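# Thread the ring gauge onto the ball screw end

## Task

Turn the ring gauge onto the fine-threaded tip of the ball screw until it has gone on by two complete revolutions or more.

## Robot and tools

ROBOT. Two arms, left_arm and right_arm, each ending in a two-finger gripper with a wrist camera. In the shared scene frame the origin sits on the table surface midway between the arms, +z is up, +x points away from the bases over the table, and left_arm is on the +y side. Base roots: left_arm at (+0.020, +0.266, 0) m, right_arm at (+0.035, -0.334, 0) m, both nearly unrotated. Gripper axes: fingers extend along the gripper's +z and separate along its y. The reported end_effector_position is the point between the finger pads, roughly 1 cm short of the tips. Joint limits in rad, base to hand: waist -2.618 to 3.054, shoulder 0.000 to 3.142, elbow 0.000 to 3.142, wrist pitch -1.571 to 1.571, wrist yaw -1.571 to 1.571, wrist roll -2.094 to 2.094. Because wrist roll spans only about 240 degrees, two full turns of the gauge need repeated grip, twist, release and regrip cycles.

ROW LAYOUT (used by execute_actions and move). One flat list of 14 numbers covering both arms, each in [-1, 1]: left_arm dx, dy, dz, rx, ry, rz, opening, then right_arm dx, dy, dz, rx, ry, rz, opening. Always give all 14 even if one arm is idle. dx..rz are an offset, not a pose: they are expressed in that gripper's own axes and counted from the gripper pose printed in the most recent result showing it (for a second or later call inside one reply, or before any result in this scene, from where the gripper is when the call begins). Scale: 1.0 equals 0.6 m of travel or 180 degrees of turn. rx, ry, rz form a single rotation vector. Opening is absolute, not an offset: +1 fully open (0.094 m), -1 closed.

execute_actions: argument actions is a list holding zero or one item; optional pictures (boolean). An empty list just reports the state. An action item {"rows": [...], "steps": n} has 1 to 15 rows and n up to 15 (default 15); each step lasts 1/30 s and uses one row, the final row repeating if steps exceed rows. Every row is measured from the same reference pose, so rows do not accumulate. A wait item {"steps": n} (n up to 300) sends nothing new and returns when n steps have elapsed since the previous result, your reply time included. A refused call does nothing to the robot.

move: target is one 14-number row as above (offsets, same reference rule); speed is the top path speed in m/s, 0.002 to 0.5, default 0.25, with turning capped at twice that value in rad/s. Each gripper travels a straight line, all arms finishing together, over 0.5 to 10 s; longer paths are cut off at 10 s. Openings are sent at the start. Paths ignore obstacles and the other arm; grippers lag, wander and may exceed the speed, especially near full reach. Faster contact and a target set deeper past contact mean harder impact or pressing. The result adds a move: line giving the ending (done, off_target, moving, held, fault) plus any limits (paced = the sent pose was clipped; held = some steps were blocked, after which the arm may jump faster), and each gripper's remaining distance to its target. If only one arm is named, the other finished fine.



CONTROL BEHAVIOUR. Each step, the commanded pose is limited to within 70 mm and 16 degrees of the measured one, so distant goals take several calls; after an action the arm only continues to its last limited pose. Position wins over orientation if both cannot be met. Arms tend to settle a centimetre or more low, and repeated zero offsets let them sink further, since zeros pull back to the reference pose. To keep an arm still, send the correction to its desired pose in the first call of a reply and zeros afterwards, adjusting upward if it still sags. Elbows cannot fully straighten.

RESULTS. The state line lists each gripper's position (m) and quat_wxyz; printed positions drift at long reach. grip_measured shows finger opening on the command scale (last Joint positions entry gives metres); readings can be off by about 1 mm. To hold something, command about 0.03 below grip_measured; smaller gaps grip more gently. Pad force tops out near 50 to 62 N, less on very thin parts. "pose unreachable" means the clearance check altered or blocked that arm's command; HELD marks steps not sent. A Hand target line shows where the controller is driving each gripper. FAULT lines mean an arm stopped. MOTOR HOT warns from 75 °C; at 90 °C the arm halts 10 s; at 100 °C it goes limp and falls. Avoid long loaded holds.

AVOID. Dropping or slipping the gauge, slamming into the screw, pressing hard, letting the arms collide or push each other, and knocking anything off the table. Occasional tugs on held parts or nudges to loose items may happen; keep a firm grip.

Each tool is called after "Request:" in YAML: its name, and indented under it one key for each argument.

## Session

Request:
execute_actions:
  actions: []

Scene clock: 0.00 s of 5200.00 s.
left_arm: end_effector_position=(+0.5436, +0.0756, +0.2730) grip_measured=+1.000 end_effector_quat_wxyz=(+0.590, +0.664, +0.379, +0.259) | right_arm: end_effector_position=(+0.0793, -0.1306, +0.1391) grip_measured=+1.000 end_effector_quat_wxyz=(+0.007, +0.831, -0.556, +0.017)
Joint positions: left_arm=[-0.218  1.792  1.313  0.292  0.409  1.541  0.094] | right_arm=[ 1.363  1.35   1.155 -1.401  0.027 -0.59   0.094]
Joint velocities: left_arm=[ 0.007 -0.007  0.007 -0.081 -0.022 -0.051  0.   ] | right_arm=[ 0.017  0.012 -0.002 -0.022 -0.066  0.022  0.   ]
Motor temperatures (°C, as the motors report them): left_arm=[29 33 39 45 28 28] | right_arm=[28 38 44 47 31 29]
Hand target (left_arm): +0.543, +0.075, +0.271; +0.587, +0.667, +0.384, +0.253
Hand target (right_arm): +0.079, -0.129, +0.142; +0.001, +0.831, -0.556, +0.013

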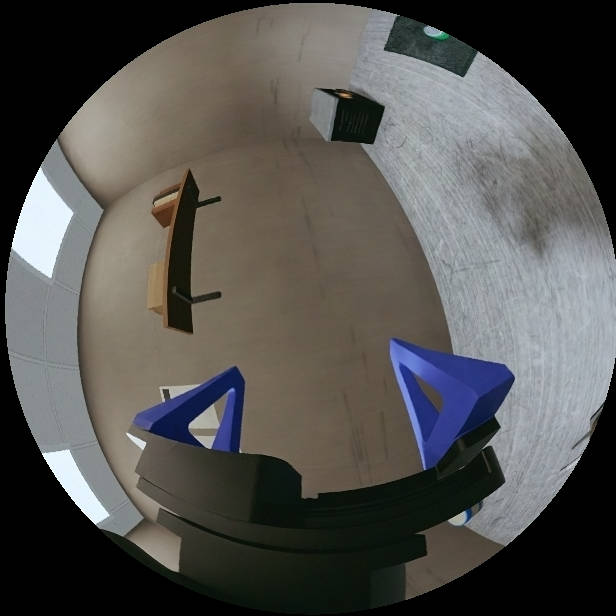

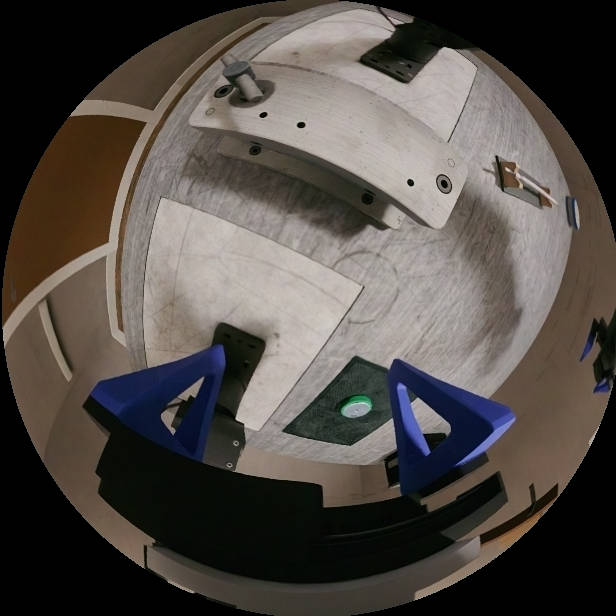

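Request:
move:
  target: [0.0063,-0.2424,-0.394,0.2107,0.48,-0.54,1.0,0.2777,-0.1208,0.032,0,0,0.492,1.0]
  speed: 0.3

Scene clock: 83.60 s of 5200.00 s.
left_arm: end_effector_position=(+0.3295, +0.2182, +0.1687) grip_measured=+1.000 end_effector_quat_wxyz=(+0.006, +0.000, +1.000, +0.003) | right_arm: end_effector_position=(+0.2051, -0.2602, +0.1270) grip_measured=+1.000 end_effector_quat_wxyz=(+0.003, -0.214, +0.977, -0.016)
Joint positions: left_arm=[-0.156  1.728  1.638 -1.47  -0.008 -0.16   0.094] | right_arm=[ 0.424  1.239  1.027 -1.361  0.033  0.001  0.094]
Joint velocities: left_arm=[-0.037 -0.032 -0.002 -0.007 -0.022 -0.007  0.   ] | right_arm=[-0.007  0.002  0.002 -0.007  0.007 -0.022  0.   ]
Motor temperatures (°C, as the motors report them): left_arm=[29 44 44 49 28 28] | right_arm=[28 39 46 40 30 28]
Hand target (left_arm): +0.331, +0.219, +0.171; +0.002, -0.008, +1.000, -0.000
Hand target (right_arm): +0.209, -0.260, +0.126; +0.006, -0.207, +0.978, -0.016
Off the commanded pose (left_arm): 0.002 m, 1 deg.
Off the commanded pose (right_arm): 0.006 m, 1 deg.
After step 90, 76.10 s passed at rest.
move: done

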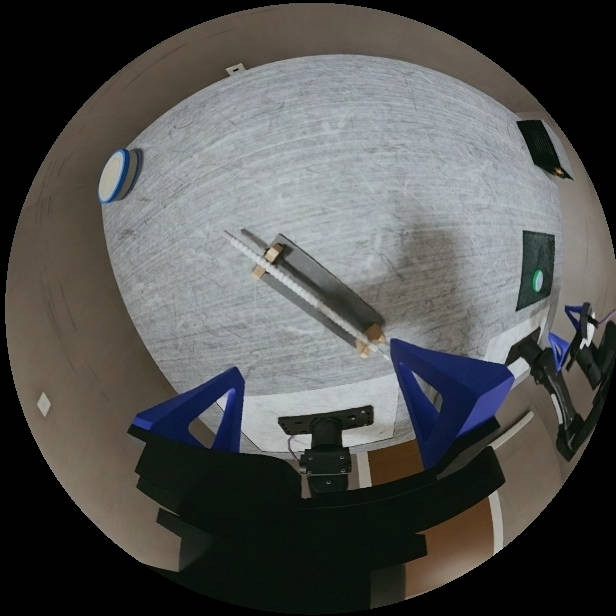

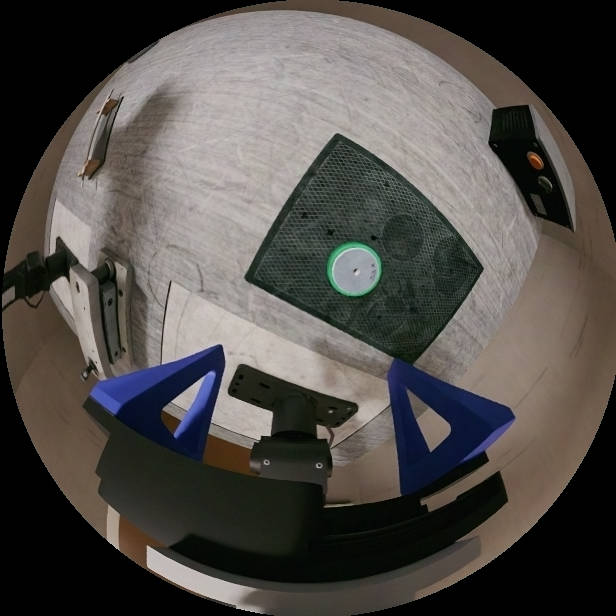

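Request:
zoom_image:
  camera: "cam_left_wrist"
  region: [210, 200, 410, 400]

Region (210, 200, 410, 400) of cam_left_wrist's 616x616 image, scaled by 2.520, with more detail than that image has.

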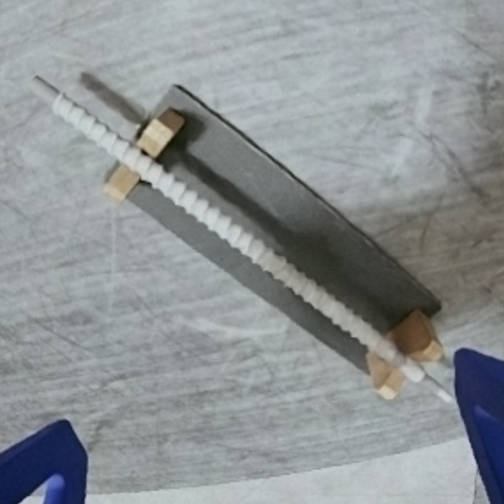

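Request:
move:
  target: [0.0358,-0.0403,0.1145,0,0,0.7227,0.0,-0.0505,-0.0798,0.1143,-0.0103,0,0.078,1.0]
  speed: 0.3

Scene clock: 135.93 s of 5200.00 s.
left_arm: end_effector_position=(+0.3117, +0.1967, +0.0989) grip_measured=+0.002 end_effector_quat_wxyz=(-0.003, +0.903, +0.431, +0.004) | right_arm: end_effector_position=(+0.2530, -0.2935, +0.0639) grip_measured=+1.000 end_effector_quat_wxyz=(+0.005, -0.097, +0.995, -0.003)
Joint positions: left_arm=[-0.238  1.683  1.309 -1.195 -0.01   2.01   0.047] | right_arm=[ 0.174  1.407  0.899 -1.054  0.008 -0.012  0.094]
Joint velocities: left_arm=[ 0.007  0.007  0.017  0.022 -0.066  0.022 -0.001] | right_arm=[-0.002  0.002  0.007 -0.022  0.007 -0.007  0.   ]
Motor temperatures (°C, as the motors report them): left_arm=[29 41 43 42 28 28] | right_arm=[28 38 46 37 30 28]
Hand target (left_arm): +0.308, +0.195, +0.100; -0.000, +0.907, +0.422, +0.006
Hand target (right_arm): +0.252, -0.294, +0.060; +0.001, -0.093, +0.996, +0.000
Off the commanded pose (left_arm): 0.004 m, 1 deg.
Off the commanded pose (right_arm): 0.004 m, 1 deg.
After step 90, 44.93 s passed at rest.
move: done

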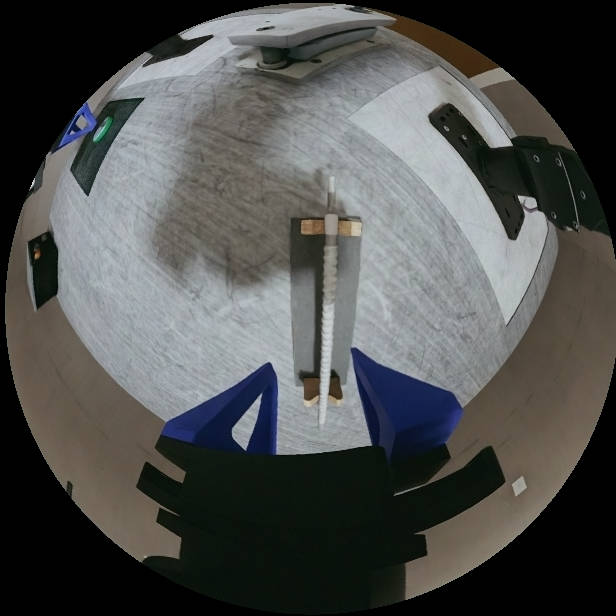

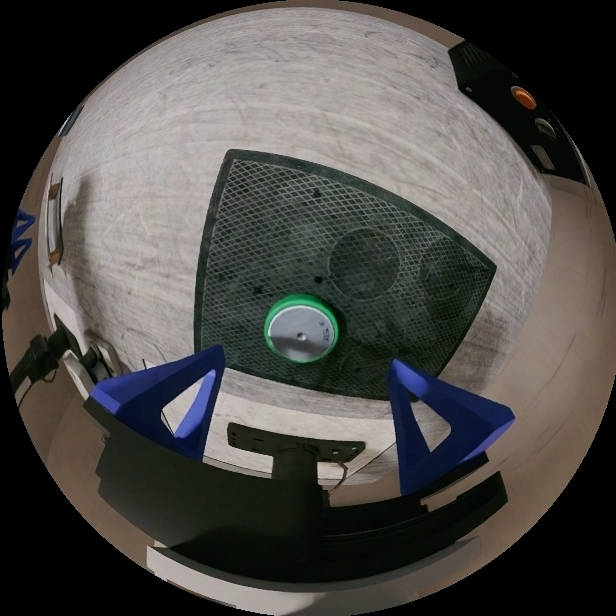

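Request:
move:
  target: [0,-0.0213,0.075,0,0,0,-0.2,0.002,0.008,0.068,0,0,0,0.6]
  speed: 0.15

Scene clock: 160.30 s of 5200.00 s.
left_arm: end_effector_position=(+0.3040, +0.2028, +0.0562) grip_measured=-0.198 end_effector_quat_wxyz=(-0.002, +0.902, +0.432, +0.005) | right_arm: end_effector_position=(+0.2515, -0.2910, +0.0260) grip_measured=+0.603 end_effector_quat_wxyz=(+0.005, -0.096, +0.995, -0.003)
Joint positions: left_arm=[-0.223  1.683  1.136 -1.019 -0.01   2.021  0.038] | right_arm=[ 0.186  1.458  0.782 -0.886  0.008  0.002  0.075]
Joint velocities: left_arm=[-0.002  0.002 -0.012 -0.022  0.022 -0.037  0.   ] | right_arm=[-0.002  0.027 -0.012  0.007 -0.051  0.007 -0.   ]
Motor temperatures (°C, as the motors report them): left_arm=[29 43 42 41 28 28] | right_arm=[28 38 45 36 30 28]
Hand target (left_arm): +0.302, +0.206, +0.054; -0.003, +0.903, +0.431, +0.004
Hand target (right_arm): +0.251, -0.289, +0.023; +0.004, -0.097, +0.995, -0.003
Off the commanded pose (left_arm): 0.004 m, 0 deg.
Off the commanded pose (right_arm): 0.004 m, 0 deg.
After step 90, 20.33 s passed at rest.
move: done

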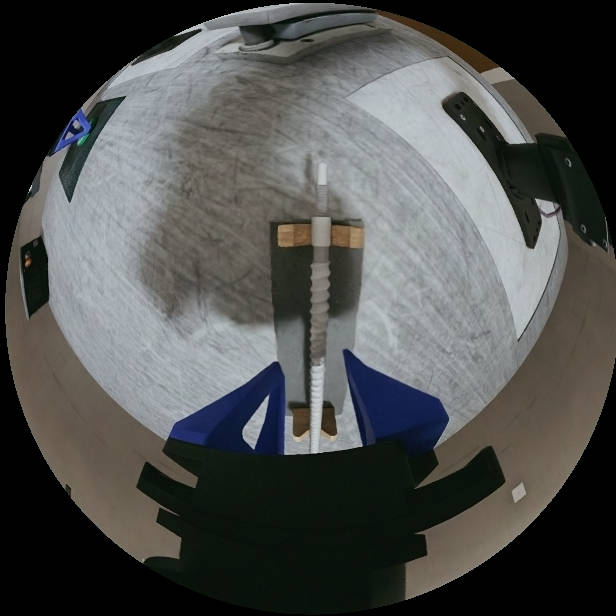

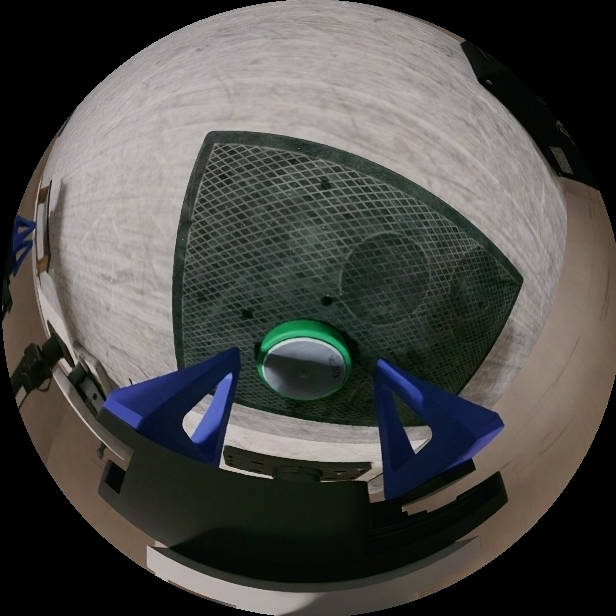

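Request:
zoom_image:
  camera: "cam_left_wrist"
  region: [270, 150, 370, 270]

Request:
zoom_image:
  camera: "cam_right_wrist"
  region: [230, 300, 390, 420]

Region (270, 150, 370, 270) of cam_left_wrist's 616x616 image, scaled by 4.200, with more detail than that image has.

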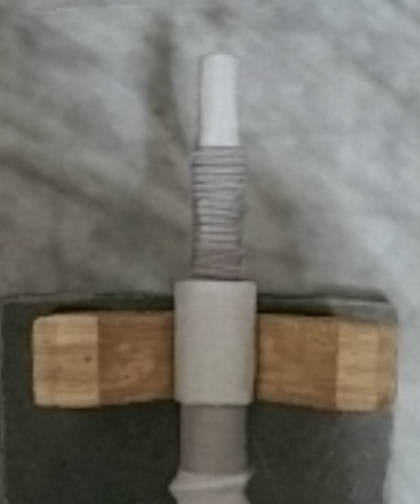

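Region (230, 300, 390, 420) of cam_right_wrist's 616x616 image, scaled by 3.150, with more detail than that image has; it fills the top 378 rows of this view, and the rest is white.

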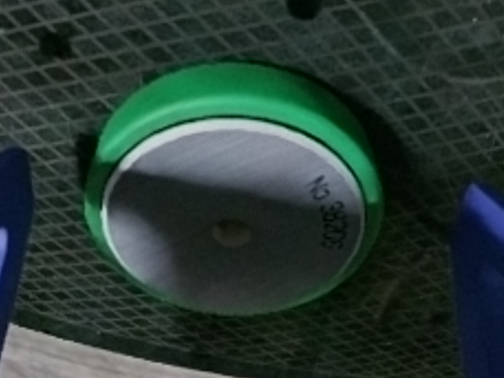

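Request:
move:
  target: [0,-0.011,0.046,0,0,0,-0.3,-0.004,0.004,0.022,0,0,0,0.4]
  speed: 0.08

Scene clock: 182.70 s of 5200.00 s.
left_arm: end_effector_position=(+0.3032, +0.2030, +0.0369) grip_measured=-0.298 end_effector_quat_wxyz=(+0.006, +0.902, +0.431, +0.015) | right_arm: end_effector_position=(+0.2551, -0.2903, +0.0164) grip_measured=+0.403 end_effector_quat_wxyz=(+0.007, -0.094, +0.996, -0.003)
Joint positions: left_arm=[-0.223  1.683  1.054 -0.912 -0.01   2.023  0.033] | right_arm=[ 0.186  1.488  0.766 -0.835  0.008  0.006  0.066]
Joint velocities: left_arm=[ 0.002  0.007  0.017 -0.066 -0.022  0.095 -0.001] | right_arm=[-0.007  0.002 -0.002 -0.037 -0.022 -0.022 -0.   ]
Motor temperatures (°C, as the motors report them): left_arm=[29 42 41 40 28 28] | right_arm=[28 38 44 35 30 28]
Hand target (left_arm): +0.299, +0.208, +0.029; -0.002, +0.902, +0.432, +0.005
Hand target (right_arm): +0.253, -0.288, +0.013; +0.005, -0.096, +0.995, -0.003
Off the commanded pose (left_arm): 0.010 m, 1 deg.
Off the commanded pose (right_arm): 0.004 m, 0 deg.
After step 90, 18.43 s passed at rest.
move: done

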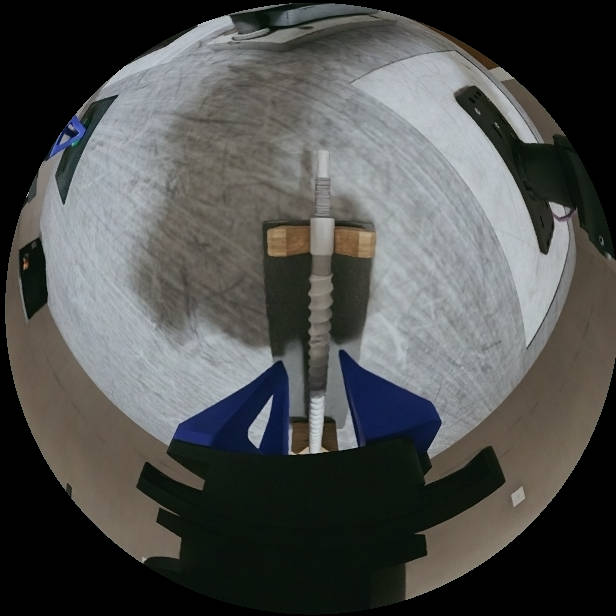

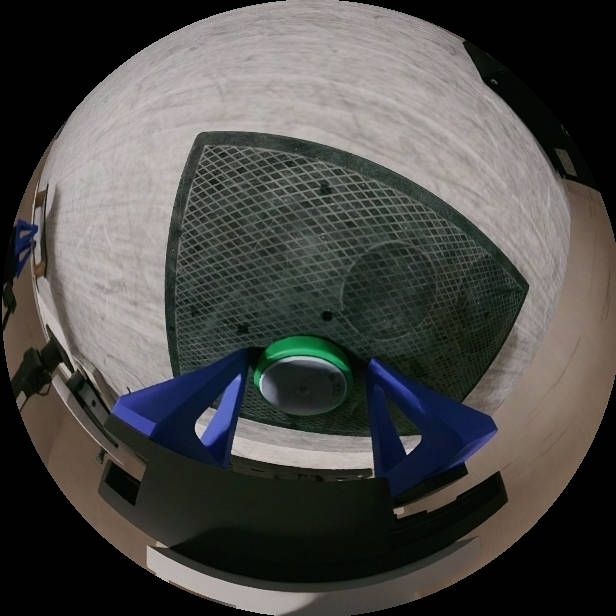

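Request:
move:
  target: [0,-0.017,0.02,0,0,0,-0.3,0,0.004,0.004,0,0,0,0.12]
  speed: 0.05

Scene clock: 187.43 s of 5200.00 s.
left_arm: end_effector_position=(+0.2978, +0.2068, +0.0255) grip_measured=-0.298 end_effector_quat_wxyz=(+0.004, +0.902, +0.432, +0.013) | right_arm: end_effector_position=(+0.2550, -0.2889, +0.0164) grip_measured=+0.123 end_effector_quat_wxyz=(+0.007, -0.093, +0.996, -0.000)
Joint positions: left_arm=[-0.215  1.683  1.005 -0.867 -0.01   2.029  0.033] | right_arm=[ 0.188  1.488  0.766 -0.835  0.002  0.011  0.053]
Joint velocities: left_arm=[-0.002 -0.012 -0.007  0.066 -0.051 -0.022  0.001] | right_arm=[-0.002 -0.007 -0.007 -0.007 -0.051 -0.022  0.001]
Motor temperatures (°C, as the motors report them): left_arm=[29 41 41 39 28 28] | right_arm=[28 38 44 35 30 28]
Hand target (left_arm): +0.296, +0.210, +0.025; +0.005, +0.902, +0.431, +0.015
Hand target (right_arm): +0.255, -0.288, +0.014; +0.007, -0.094, +0.996, -0.003
Off the commanded pose (left_arm): 0.003 m, 0 deg.
Off the commanded pose (right_arm): 0.003 m, 0 deg.
After step 90, 1.00 s passed at rest.
move: done

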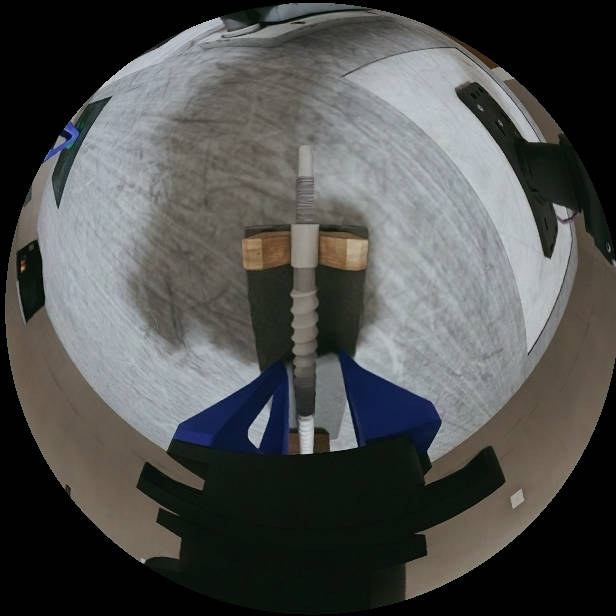

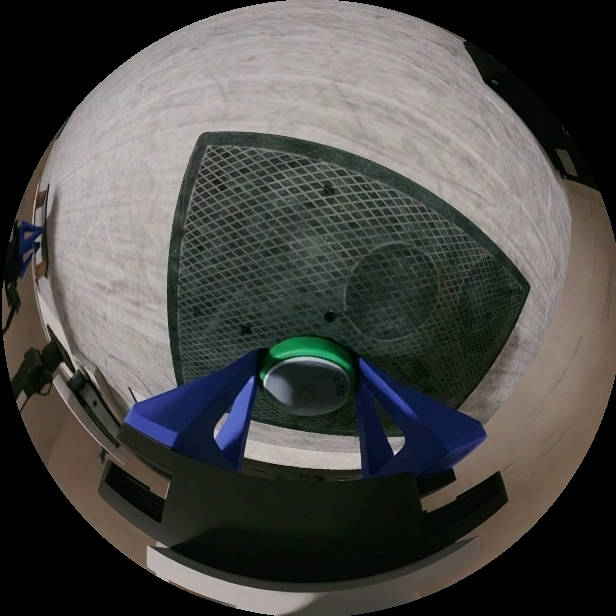

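Request:
zoom_image:
  camera: "cam_left_wrist"
  region: [255, 135, 355, 275]

Request:
zoom_image:
  camera: "cam_left_wrist"
  region: [250, 330, 370, 460]

Region (255, 135, 355, 275) of cam_left_wrist's 616x616 image, scaled by 3.600, with more detail than that image has; it fills the left 360 columns of this view, and the rest is white.

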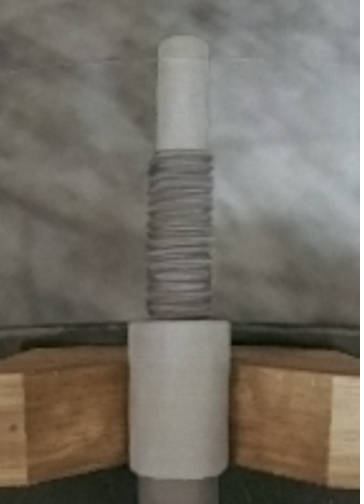

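Region (250, 330, 370, 460) of cam_left_wrist's 616x616 image, scaled by 3.877, with more detail than that image has; it fills the left 465 columns of this view, and the rest is white.

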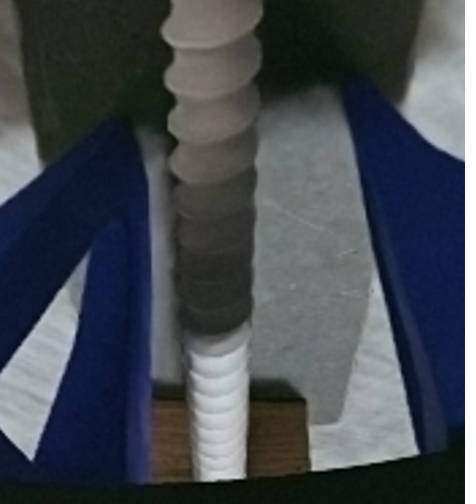

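Request:
execute_actions:
  actions:
    - {"rows": [[0,0.006,0.004,0,0,0,-0.4,0,0,0.003,0,0,0,0.1],[0,0.006,0.004,0,0,0,-0.5,0,0,0.003,0,0,0,0.09],[0,0.006,0.004,0,0,0,-0.58,0,0,0.003,0,0,0,0.08],[0,0.006,0.004,0,0,0,-0.64,0,0,0.003,0,0,0,0.07],[0,0.006,0.004,0,0,0,-0.69,0,0,0.003,0,0,0,0.06],[0,0.006,0.004,0,0,0,-0.73,0,0,0.003,0,0,0,0.05],[0,0.006,0.004,0,0,0,-0.76,0,0,0.003,0,0,0,0.05],[0,0.006,0.004,0,0,0,-0.78,0,0,0.003,0,0,0,0.05],[0,0.006,0.004,0,0,0,-0.8,0,0,0.003,0,0,0,0.05],[0,0.006,0.004,0,0,0,-0.82,0,0,0.003,0,0,0,0.05],[0,0.006,0.004,0,0,0,-0.84,0,0,0.003,0,0,0,0.05],[0,0.006,0.004,0,0,0,-0.86,0,0,0.003,0,0,0,0.05],[0,0.006,0.004,0,0,0,-0.87,0,0,0.003,0,0,0,0.05]], "steps": 15}

Scene clock: 201.60 s of 5200.00 s.
left_arm: end_effector_position=(+0.3013, +0.2055, +0.0256) grip_measured=-0.836 end_effector_quat_wxyz=(+0.009, +0.902, +0.431, +0.018) | right_arm: end_effector_position=(+0.2551, -0.2888, +0.0164) grip_measured=+0.073 end_effector_quat_wxyz=(+0.007, -0.093, +0.996, -0.000)
Joint positions: left_arm=[-0.215  1.683  1.005 -0.852 -0.008  2.031  0.008] | right_arm=[ 0.188  1.488  0.766 -0.834  0.002  0.011  0.05 ]
Joint velocities: left_arm=[ 0.017 -0.017 -0.007  0.007  0.051  0.022  0.002] | right_arm=[-0.002  0.017 -0.017 -0.051 -0.022  0.007 -0.001]
Motor temperatures (°C, as the motors report them): left_arm=[29 42 41 39 28 28] | right_arm=[28 38 44 35 30 28]
Hand target (left_arm): +0.300, +0.205, +0.023; +0.004, +0.902, +0.432, +0.013
Hand target (right_arm): +0.255, -0.289, +0.015; +0.007, -0.093, +0.996, -0.000
Off the commanded pose (left_arm): 0.003 m, 1 deg.
Off the commanded pose (right_arm): 0.002 m, 0 deg.
Steps of this call (steps 1 to 90: nothing new was sent; then 10.67 s passed at rest; steps 91 to 105: all 15 steps of this action). Readings (end_effector_position):
91: left_arm (+0.2988, +0.2066, +0.0255) | right_arm (+0.2550, -0.2889, +0.0164)
92: left_arm (+0.2988, +0.2066, +0.0255) | right_arm (+0.2550, -0.2889, +0.0164)
94: left_arm (+0.2998, +0.2061, +0.0256) | right_arm (+0.2550, -0.2889, +0.0164)
98: left_arm (+0.3013, +0.2054, +0.0256) | right_arm (+0.2551, -0.2888, +0.0164)
105: the state above

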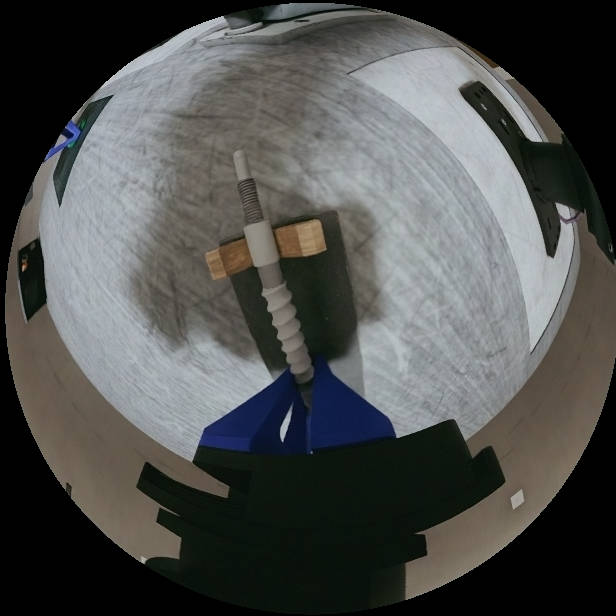

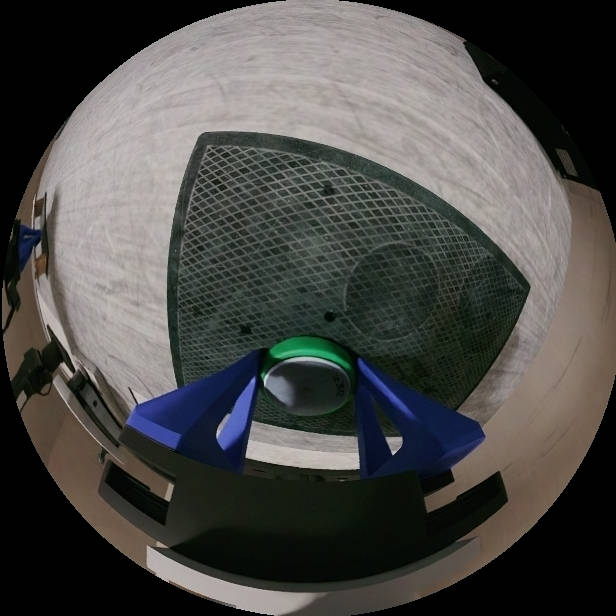

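Request:
move:
  target: [0,0,-0.16,0,0,0,-0.87,0,0,0,0,0,0.5,0.2]
  speed: 0.4

Scene clock: 224.97 s of 5200.00 s.
left_arm: end_effector_position=(+0.2976, +0.2063, +0.1094) grip_measured=-0.836 end_effector_quat_wxyz=(+0.002, +0.902, +0.431, +0.009) | right_arm: end_effector_position=(+0.2541, -0.2897, +0.0163) grip_measured=+0.197 end_effector_quat_wxyz=(+0.005, +0.634, +0.773, +0.002)
Joint positions: left_arm=[-0.215  1.605  1.267 -1.216 -0.008  2.031  0.008] | right_arm=[ 0.188  1.488  0.766 -0.839  0.006  1.571  0.056]
Joint velocities: left_arm=[-0.007  0.002 -0.007 -0.037 -0.051  0.037 -0.   ] | right_arm=[ 0.017 -0.012 -0.002 -0.051 -0.037  0.007 -0.001]
Motor temperatures (°C, as the motors report them): left_arm=[29 41 42 38 28 28] | right_arm=[28 38 44 34 30 28]
Hand target (left_arm): +0.298, +0.204, +0.121; +0.010, +0.902, +0.431, +0.018
Hand target (right_arm): +0.255, -0.289, +0.016; +0.005, +0.639, +0.770, +0.005
Off the commanded pose (left_arm): 0.012 m, 1 deg.
Off the commanded pose (right_arm): 0.001 m, 1 deg.
After step 90, 17.73 s passed at rest.
move: off_target (left_arm)

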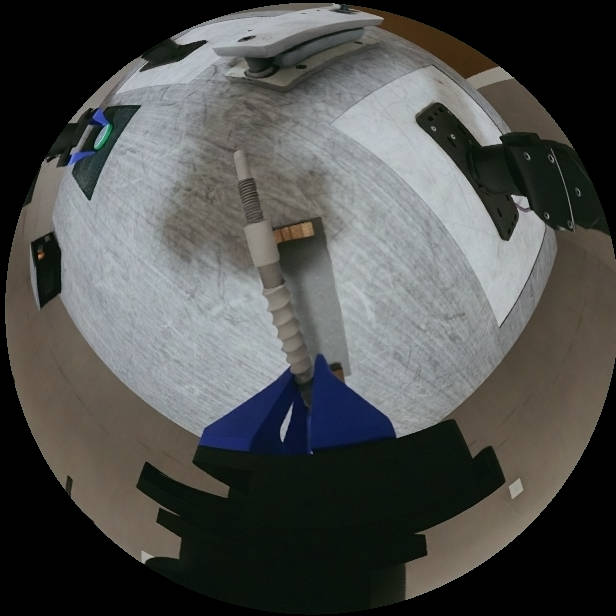

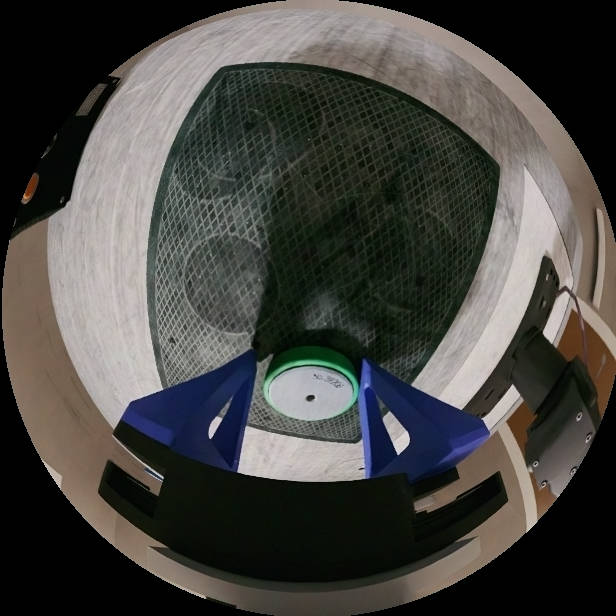

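Request:
execute_actions:
  actions:
    - {"rows": [[0,0,-0.02,0,0,0,-0.87,0,0,0,0,0,0,0.18],[0,0,-0.02,0,0,0,-0.87,0,0,0,0,0,0,0.165],[0,0,-0.02,0,0,0,-0.87,0,0,0,0,0,0,0.15],[0,0,-0.02,0,0,0,-0.87,0,0,0,0,0,0,0.135],[0,0,-0.02,0,0,0,-0.87,0,0,0,0,0,0,0.12],[0,0,-0.02,0,0,0,-0.87,0,0,0,0,0,0,0.11],[0,0,-0.02,0,0,0,-0.87,0,0,0,0,0,0,0.1],[0,0,-0.02,0,0,0,-0.87,0,0,0,0,0,0,0.09],[0,0,-0.02,0,0,0,-0.87,0,0,0,0,0,0,0.08],[0,0,-0.02,0,0,0,-0.87,0,0,0,0,0,0,0.07],[0,0,-0.02,0,0,0,-0.87,0,0,0,0,0,0,0.06],[0,0,-0.02,0,0,0,-0.87,0,0,0,0,0,0,0.05],[0,0,-0.02,0,0,0,-0.87,0,0,0,0,0,0,0.045]], "steps": 15}

Scene clock: 239.03 s of 5200.00 s.
left_arm: end_effector_position=(+0.2968, +0.2064, +0.1140) grip_measured=-0.836 end_effector_quat_wxyz=(+0.001, +0.902, +0.431, +0.007) | right_arm: end_effector_position=(+0.2517, -0.2902, +0.0163) grip_measured=+0.057 end_effector_quat_wxyz=(+0.002, +0.635, +0.772, -0.002)
Joint positions: left_arm=[-0.215  1.605  1.285 -1.239 -0.008  2.031  0.008] | right_arm=[ 0.188  1.488  0.766 -0.848  0.006  1.574  0.05 ]
Joint velocities: left_arm=[ 0.012 -0.012 -0.022 -0.081 -0.037 -0.081  0.   ] | right_arm=[-0.002 -0.012  0.007 -0.007 -0.037 -0.037 -0.   ]
Motor temperatures (°C, as the motors report them): left_arm=[29 42 43 37 28 28] | right_arm=[28 38 44 34 30 28]
Hand target (left_arm): +0.297, +0.206, +0.121; +0.002, +0.902, +0.431, +0.009
Hand target (right_arm): +0.254, -0.290, +0.016; +0.005, +0.634, +0.773, +0.002
Off the commanded pose (left_arm): 0.007 m, 0 deg.
Off the commanded pose (right_arm): 0.002 m, 1 deg.
Steps of this call (steps 1 to 90: nothing new was sent; then 10.57 s passed at rest; steps 91 to 105: all 15 steps of this action). Readings (end_effector_position):
91: left_arm (+0.2973, +0.2063, +0.1100) | right_arm (+0.2539, -0.2898, +0.0163)
92: left_arm (+0.2970, +0.2064, +0.1108) | right_arm (+0.2536, -0.2898, +0.0163)
94: left_arm (+0.2977, +0.2063, +0.1129) | right_arm (+0.2530, -0.2900, +0.0163)
98: left_arm (+0.2980, +0.2062, +0.1140) | right_arm (+0.2519, -0.2902, +0.0163)
105: the state above

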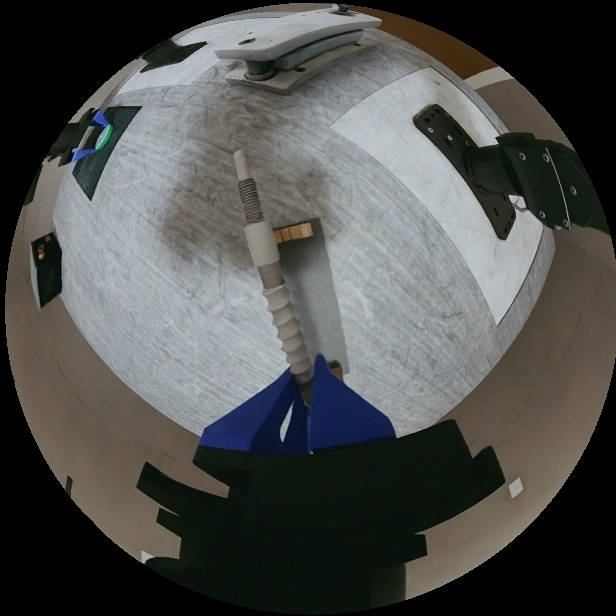

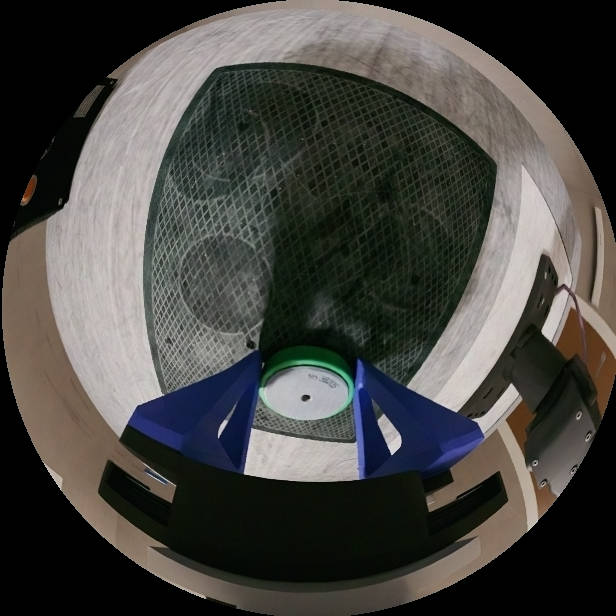

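Request:
zoom_image:
  camera: "cam_right_wrist"
  region: [240, 330, 380, 440]

Region (240, 330, 380, 440) of cam_right_wrist's 616x616 image, scaled by 3.600, with more detail than that image has; it fills the top 396 rows of this view, and the rest is white.

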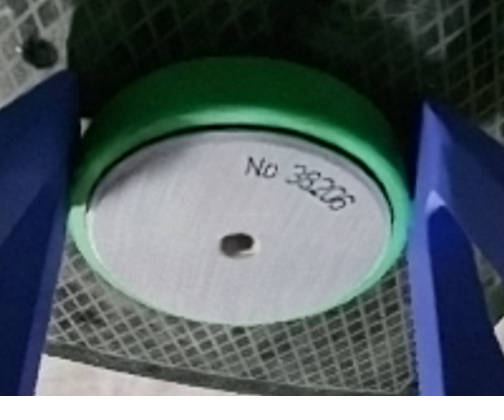

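Request:
move:
  target: [0.021,0.3357,-0.2405,-0.389,0.021,0.0928,-0.87,0.3843,0.2123,-0.3818,-0.5196,-0.2765,-0.5159,0.025]
  speed: 0.2

Scene clock: 326.03 s of 5200.00 s.
left_arm: end_effector_position=(+0.4565, +0.0863, +0.2653) grip_measured=-0.836 end_effector_quat_wxyz=(+0.499, +0.791, +0.213, +0.282) | right_arm: end_effector_position=(+0.3292, -0.0435, +0.2131) grip_measured=+0.043 end_effector_quat_wxyz=(+0.627, -0.280, +0.685, +0.246)
Joint positions: left_arm=[-0.185  1.532  1.183 -0.069  0.563  2.055  0.008] | right_arm=[ 0.776  1.321  0.502  0.726  0.022 -0.011  0.049]
Joint velocities: left_arm=[ 0.022 -0.002  0.012  0.051  0.037 -0.051  0.001] | right_arm=[-0.002  0.012  0.007  0.007 -0.007 -0.081 -0.   ]
Motor temperatures (°C, as the motors report them): left_arm=[29 42 44 36 28 28] | right_arm=[28 38 44 33 30 28]
Hand target (left_arm): +0.457, +0.087, +0.260; +0.503, +0.790, +0.217, +0.275
Hand target (right_arm): +0.334, -0.041, +0.244; +0.659, -0.269, +0.654, +0.258
Off the commanded pose (left_arm): 0.007 m, 1 deg.
Off the commanded pose (right_arm): 0.032 m, 6 deg.
After step 90, 77.30 s passed at rest.
move: off_target (right_arm)

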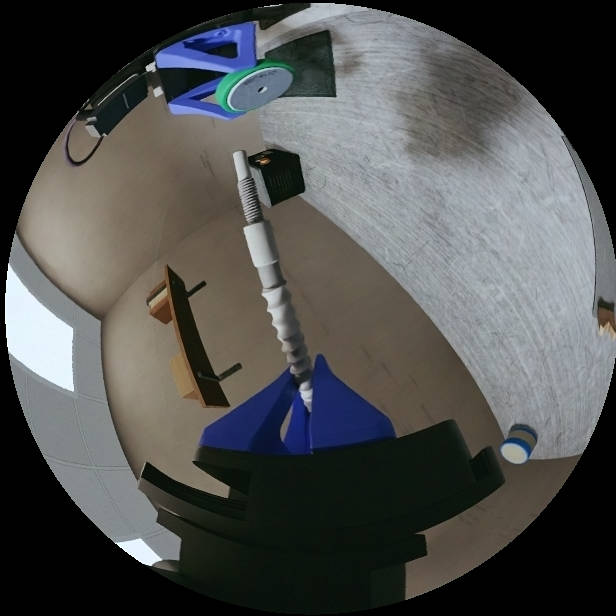

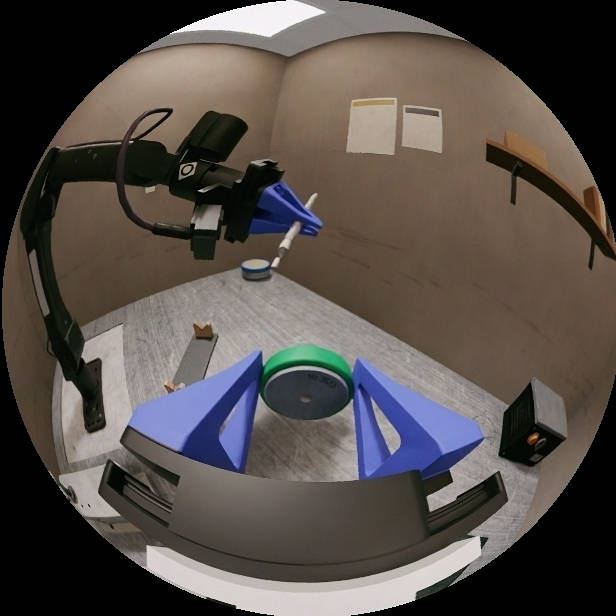

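Request:
zoom_image:
  camera: "cam_right_wrist"
  region: [240, 330, 380, 440]

Request:
zoom_image:
  camera: "cam_left_wrist"
  region: [140, 10, 340, 210]

Region (240, 330, 380, 440) of cam_right_wrist's 616x616 image, scaled by 3.600, with more detail than that image has; it fills the top 396 rows of this view, and the rest is white.

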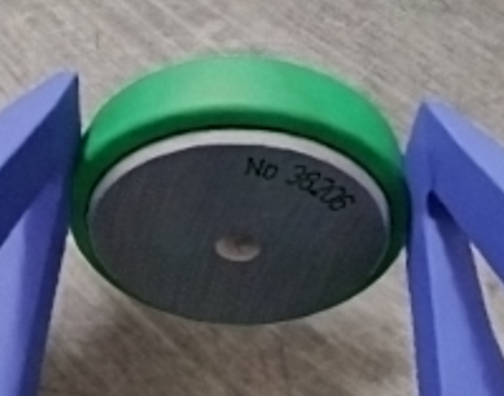

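Region (140, 10, 340, 210) of cam_left_wrist's 616x616 image, scaled by 2.520, with more detail than that image has.

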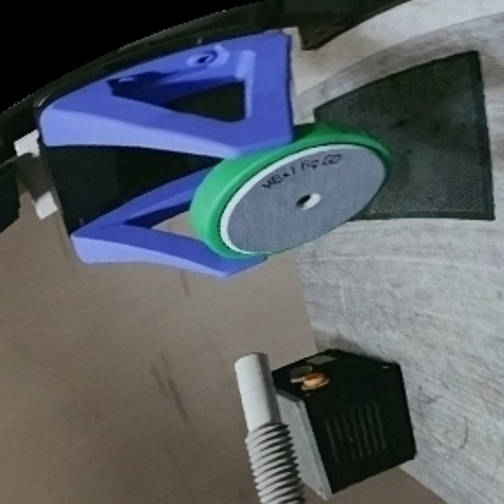

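Request:
execute_actions:
  actions:
    - {"rows": [[0,0,0,0,0,0,-0.87,-0.05,0.003,0,-0.003,-0.038,0,0.025],[0,0,0,0,0,0,-0.87,-0.056,0.005,0,-0.005,-0.043,0,0.025],[0,0,0,0,0,0,-0.87,-0.062,0.007,0,-0.007,-0.0475,0,0.025],[0,0,0,0,0,0,-0.87,-0.068,0.009,0,-0.0095,-0.052,0,0.025],[0,0,0,0,0,0,-0.87,-0.074,0.009,0,-0.0095,-0.0565,0,0.025],[0,0,0,0,0,0,-0.87,-0.079,0.009,-0.002,-0.0095,-0.0605,0,0.025]], "steps": 15}

Scene clock: 362.33 s of 5200.00 s.
left_arm: end_effector_position=(+0.4567, +0.0863, +0.2656) grip_measured=-0.836 end_effector_quat_wxyz=(+0.499, +0.791, +0.213, +0.283) | right_arm: end_effector_position=(+0.3281, -0.0397, +0.2420) grip_measured=+0.043 end_effector_quat_wxyz=(+0.664, -0.270, +0.643, +0.269)
Joint positions: left_arm=[-0.185  1.532  1.183 -0.067  0.562  2.055  0.008] | right_arm=[ 0.775  1.329  0.502  0.854  0.002 -0.013  0.049]
Joint velocities: left_arm=[-0.017 -0.007 -0.002  0.007 -0.022 -0.066 -0.   ] | right_arm=[-0.012  0.046 -0.002  0.11  -0.022 -0.022 -0.   ]
Motor temperatures (°C, as the motors report them): left_arm=[29 41 43 42 28 28] | right_arm=[28 38 48 42 30 28]
Hand target (left_arm): +0.457, +0.086, +0.265; +0.499, +0.791, +0.213, +0.282
Hand target (right_arm): +0.327, -0.038, +0.260; +0.685, -0.264, +0.619, +0.280
Off the commanded pose (left_arm): 0.000 m, 0 deg.
Off the commanded pose (right_arm): 0.018 m, 4 deg.
Steps of this call (steps 1 to 90: nothing new was sent; then 32.80 s passed at rest; steps 91 to 105: all 15 steps of this action). Readings (end_effector_position):
91: left_arm (+0.4566, +0.0862, +0.2656) | right_arm (+0.3291, -0.0432, +0.2145)
92: left_arm (+0.4567, +0.0863, +0.2656) | right_arm (+0.3293, -0.0429, +0.2160)
94: left_arm (+0.4567, +0.0863, +0.2656) | right_arm (+0.3292, -0.0420, +0.2214)
98: left_arm (+0.4567, +0.0863, +0.2656) | right_arm (+0.3286, -0.0404, +0.2332)
105: the state above

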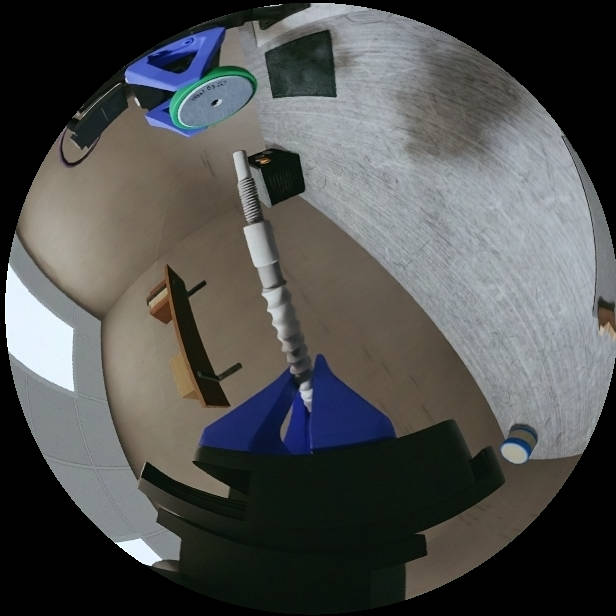

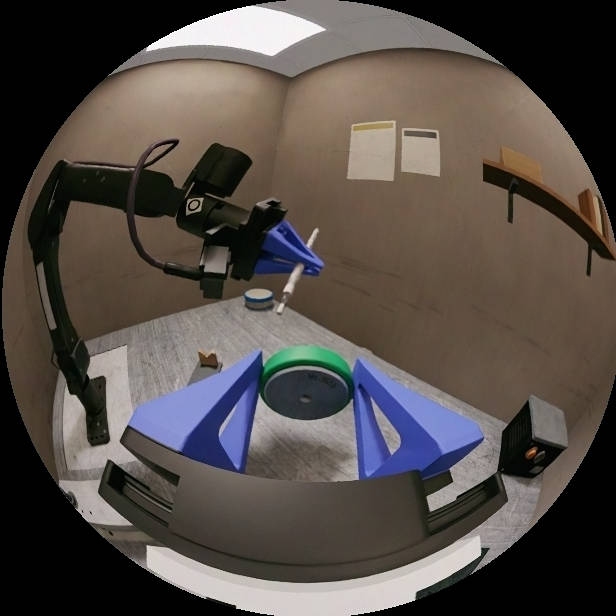

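Request:
move:
  target: [-0.0562,-0.0182,0.0252,0.0056,0.0252,-0.0694,-0.87,-0.030,0.002,-0.001,-0.002,-0.023,0,0.025]
  speed: 0.1

Scene clock: 418.53 s of 5200.00 s.
left_arm: end_effector_position=(+0.4450, +0.0614, +0.2319) grip_measured=-0.836 end_effector_quat_wxyz=(+0.501, +0.763, +0.324, +0.248) | right_arm: end_effector_position=(+0.3285, -0.0390, +0.2424) grip_measured=+0.043 end_effector_quat_wxyz=(+0.666, -0.270, +0.641, +0.270)
Joint positions: left_arm=[-0.312  1.512  1.051  0.048  0.363  1.784  0.008] | right_arm=[ 0.775  1.336  0.502  0.867  0.001 -0.013  0.049]
Joint velocities: left_arm=[-0.017 -0.007 -0.017  0.081  0.007  0.022 -0.001] | right_arm=[ 0.002 -0.002  0.012 -0.051  0.007  0.022 -0.001]
Motor temperatures (°C, as the motors report them): left_arm=[29 43 44 43 28 28] | right_arm=[28 38 46 48 30 28]
Hand target (left_arm): +0.441, +0.060, +0.243; +0.512, +0.755, +0.320, +0.255
Hand target (right_arm): +0.326, -0.040, +0.260; +0.686, -0.262, +0.618, +0.280
Off the commanded pose (left_arm): 0.012 m, 2 deg.
Off the commanded pose (right_arm): 0.018 m, 4 deg.
After step 90, 51.53 s passed at rest.
move: off_target (left_arm, right_arm)

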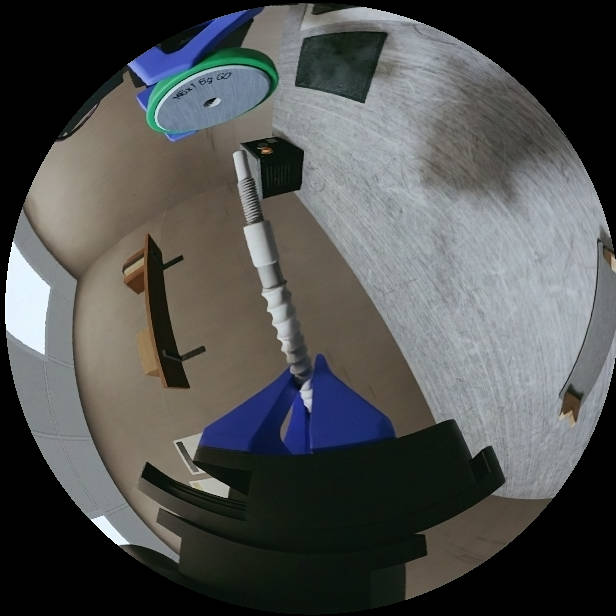

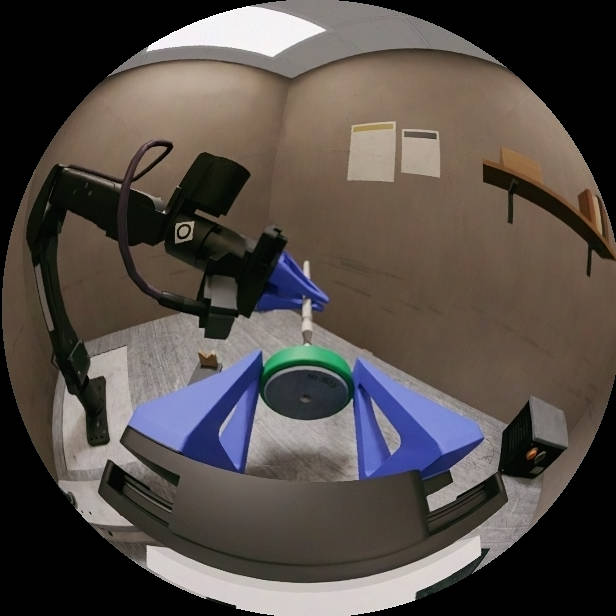

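Request:
execute_actions:
  actions:
    - {"rows": [[-0.0038,0.022,-0.012,-0.0099,0.0011,0.0008,-0.87,-0.029,0,0,0,-0.0225,0,0.025],[-0.0038,0.025,-0.0135,-0.0099,0.0011,0.0008,-0.87,-0.029,0,0,0,-0.0225,0,0.025],[-0.0038,0.028,-0.015,-0.0099,0.0011,0.0008,-0.87,-0.029,0,0,0,-0.0225,0,0.025],[-0.0038,0.0312,-0.0168,-0.0099,0.0011,0.0008,-0.87,-0.029,0,0,0,-0.0225,0,0.025]], "steps": 15}

Scene clock: 438.10 s of 5200.00 s.
left_arm: end_effector_position=(+0.4442, +0.0619, +0.2297) grip_measured=-0.836 end_effector_quat_wxyz=(+0.498, +0.765, +0.327, +0.245) | right_arm: end_effector_position=(+0.3284, -0.0390, +0.2455) grip_measured=+0.043 end_effector_quat_wxyz=(+0.670, -0.268, +0.637, +0.272)
Joint positions: left_arm=[-0.312  1.512  1.051  0.038  0.362  1.782  0.008] | right_arm=[ 0.775  1.336  0.502  0.879  0.001 -0.013  0.049]
Joint velocities: left_arm=[-0.002  0.022 -0.002 -0.037 -0.081 -0.037 -0.   ] | right_arm=[-0.002 -0.017 -0.002 -0.007 -0.022 -0.037  0.   ]
Motor temperatures (°C, as the motors report them): left_arm=[29 45 44 45 28 28] | right_arm=[28 38 45 49 30 28]
Hand target (left_arm): +0.441, +0.060, +0.253; +0.512, +0.755, +0.320, +0.255
Hand target (right_arm): +0.328, -0.040, +0.260; +0.688, -0.260, +0.618, +0.279
Off the commanded pose (left_arm): 0.023 m, 2 deg.
Off the commanded pose (right_arm): 0.014 m, 3 deg.
Steps of this call (steps 1 to 90: nothing new was sent; then 16.07 s passed at rest; steps 91 to 105: all 15 steps of this action). Readings (end_effector_position):
91: left_arm (+0.4453, +0.0616, +0.2321) | right_arm (+0.3285, -0.0390, +0.2427)
92: left_arm (+0.4453, +0.0616, +0.2321) | right_arm (+0.3285, -0.0390, +0.2430)
94: left_arm (+0.4451, +0.0617, +0.2318) | right_arm (+0.3285, -0.0390, +0.2439)
98: left_arm (+0.4446, +0.0618, +0.2305) | right_arm (+0.3284, -0.0390, +0.2449)
105: the state above

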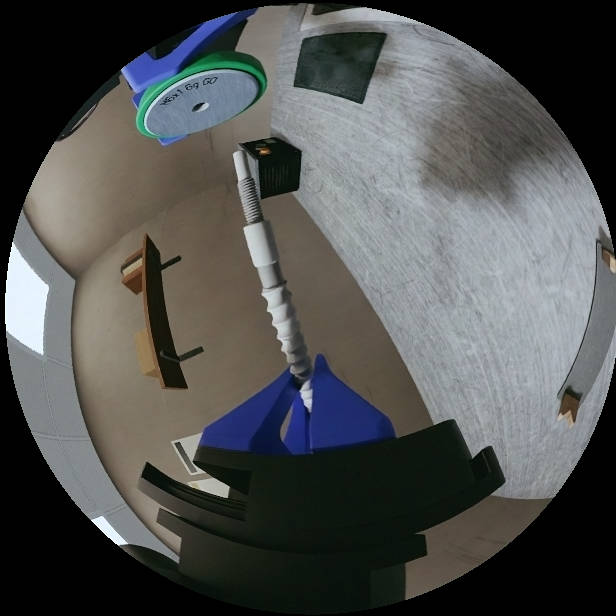

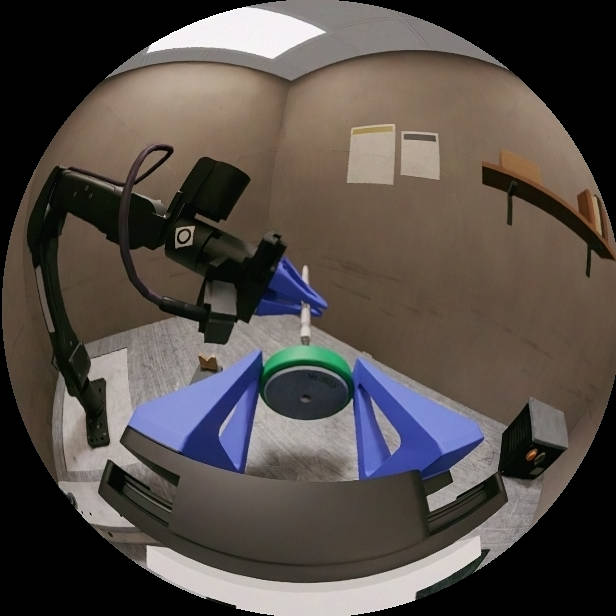

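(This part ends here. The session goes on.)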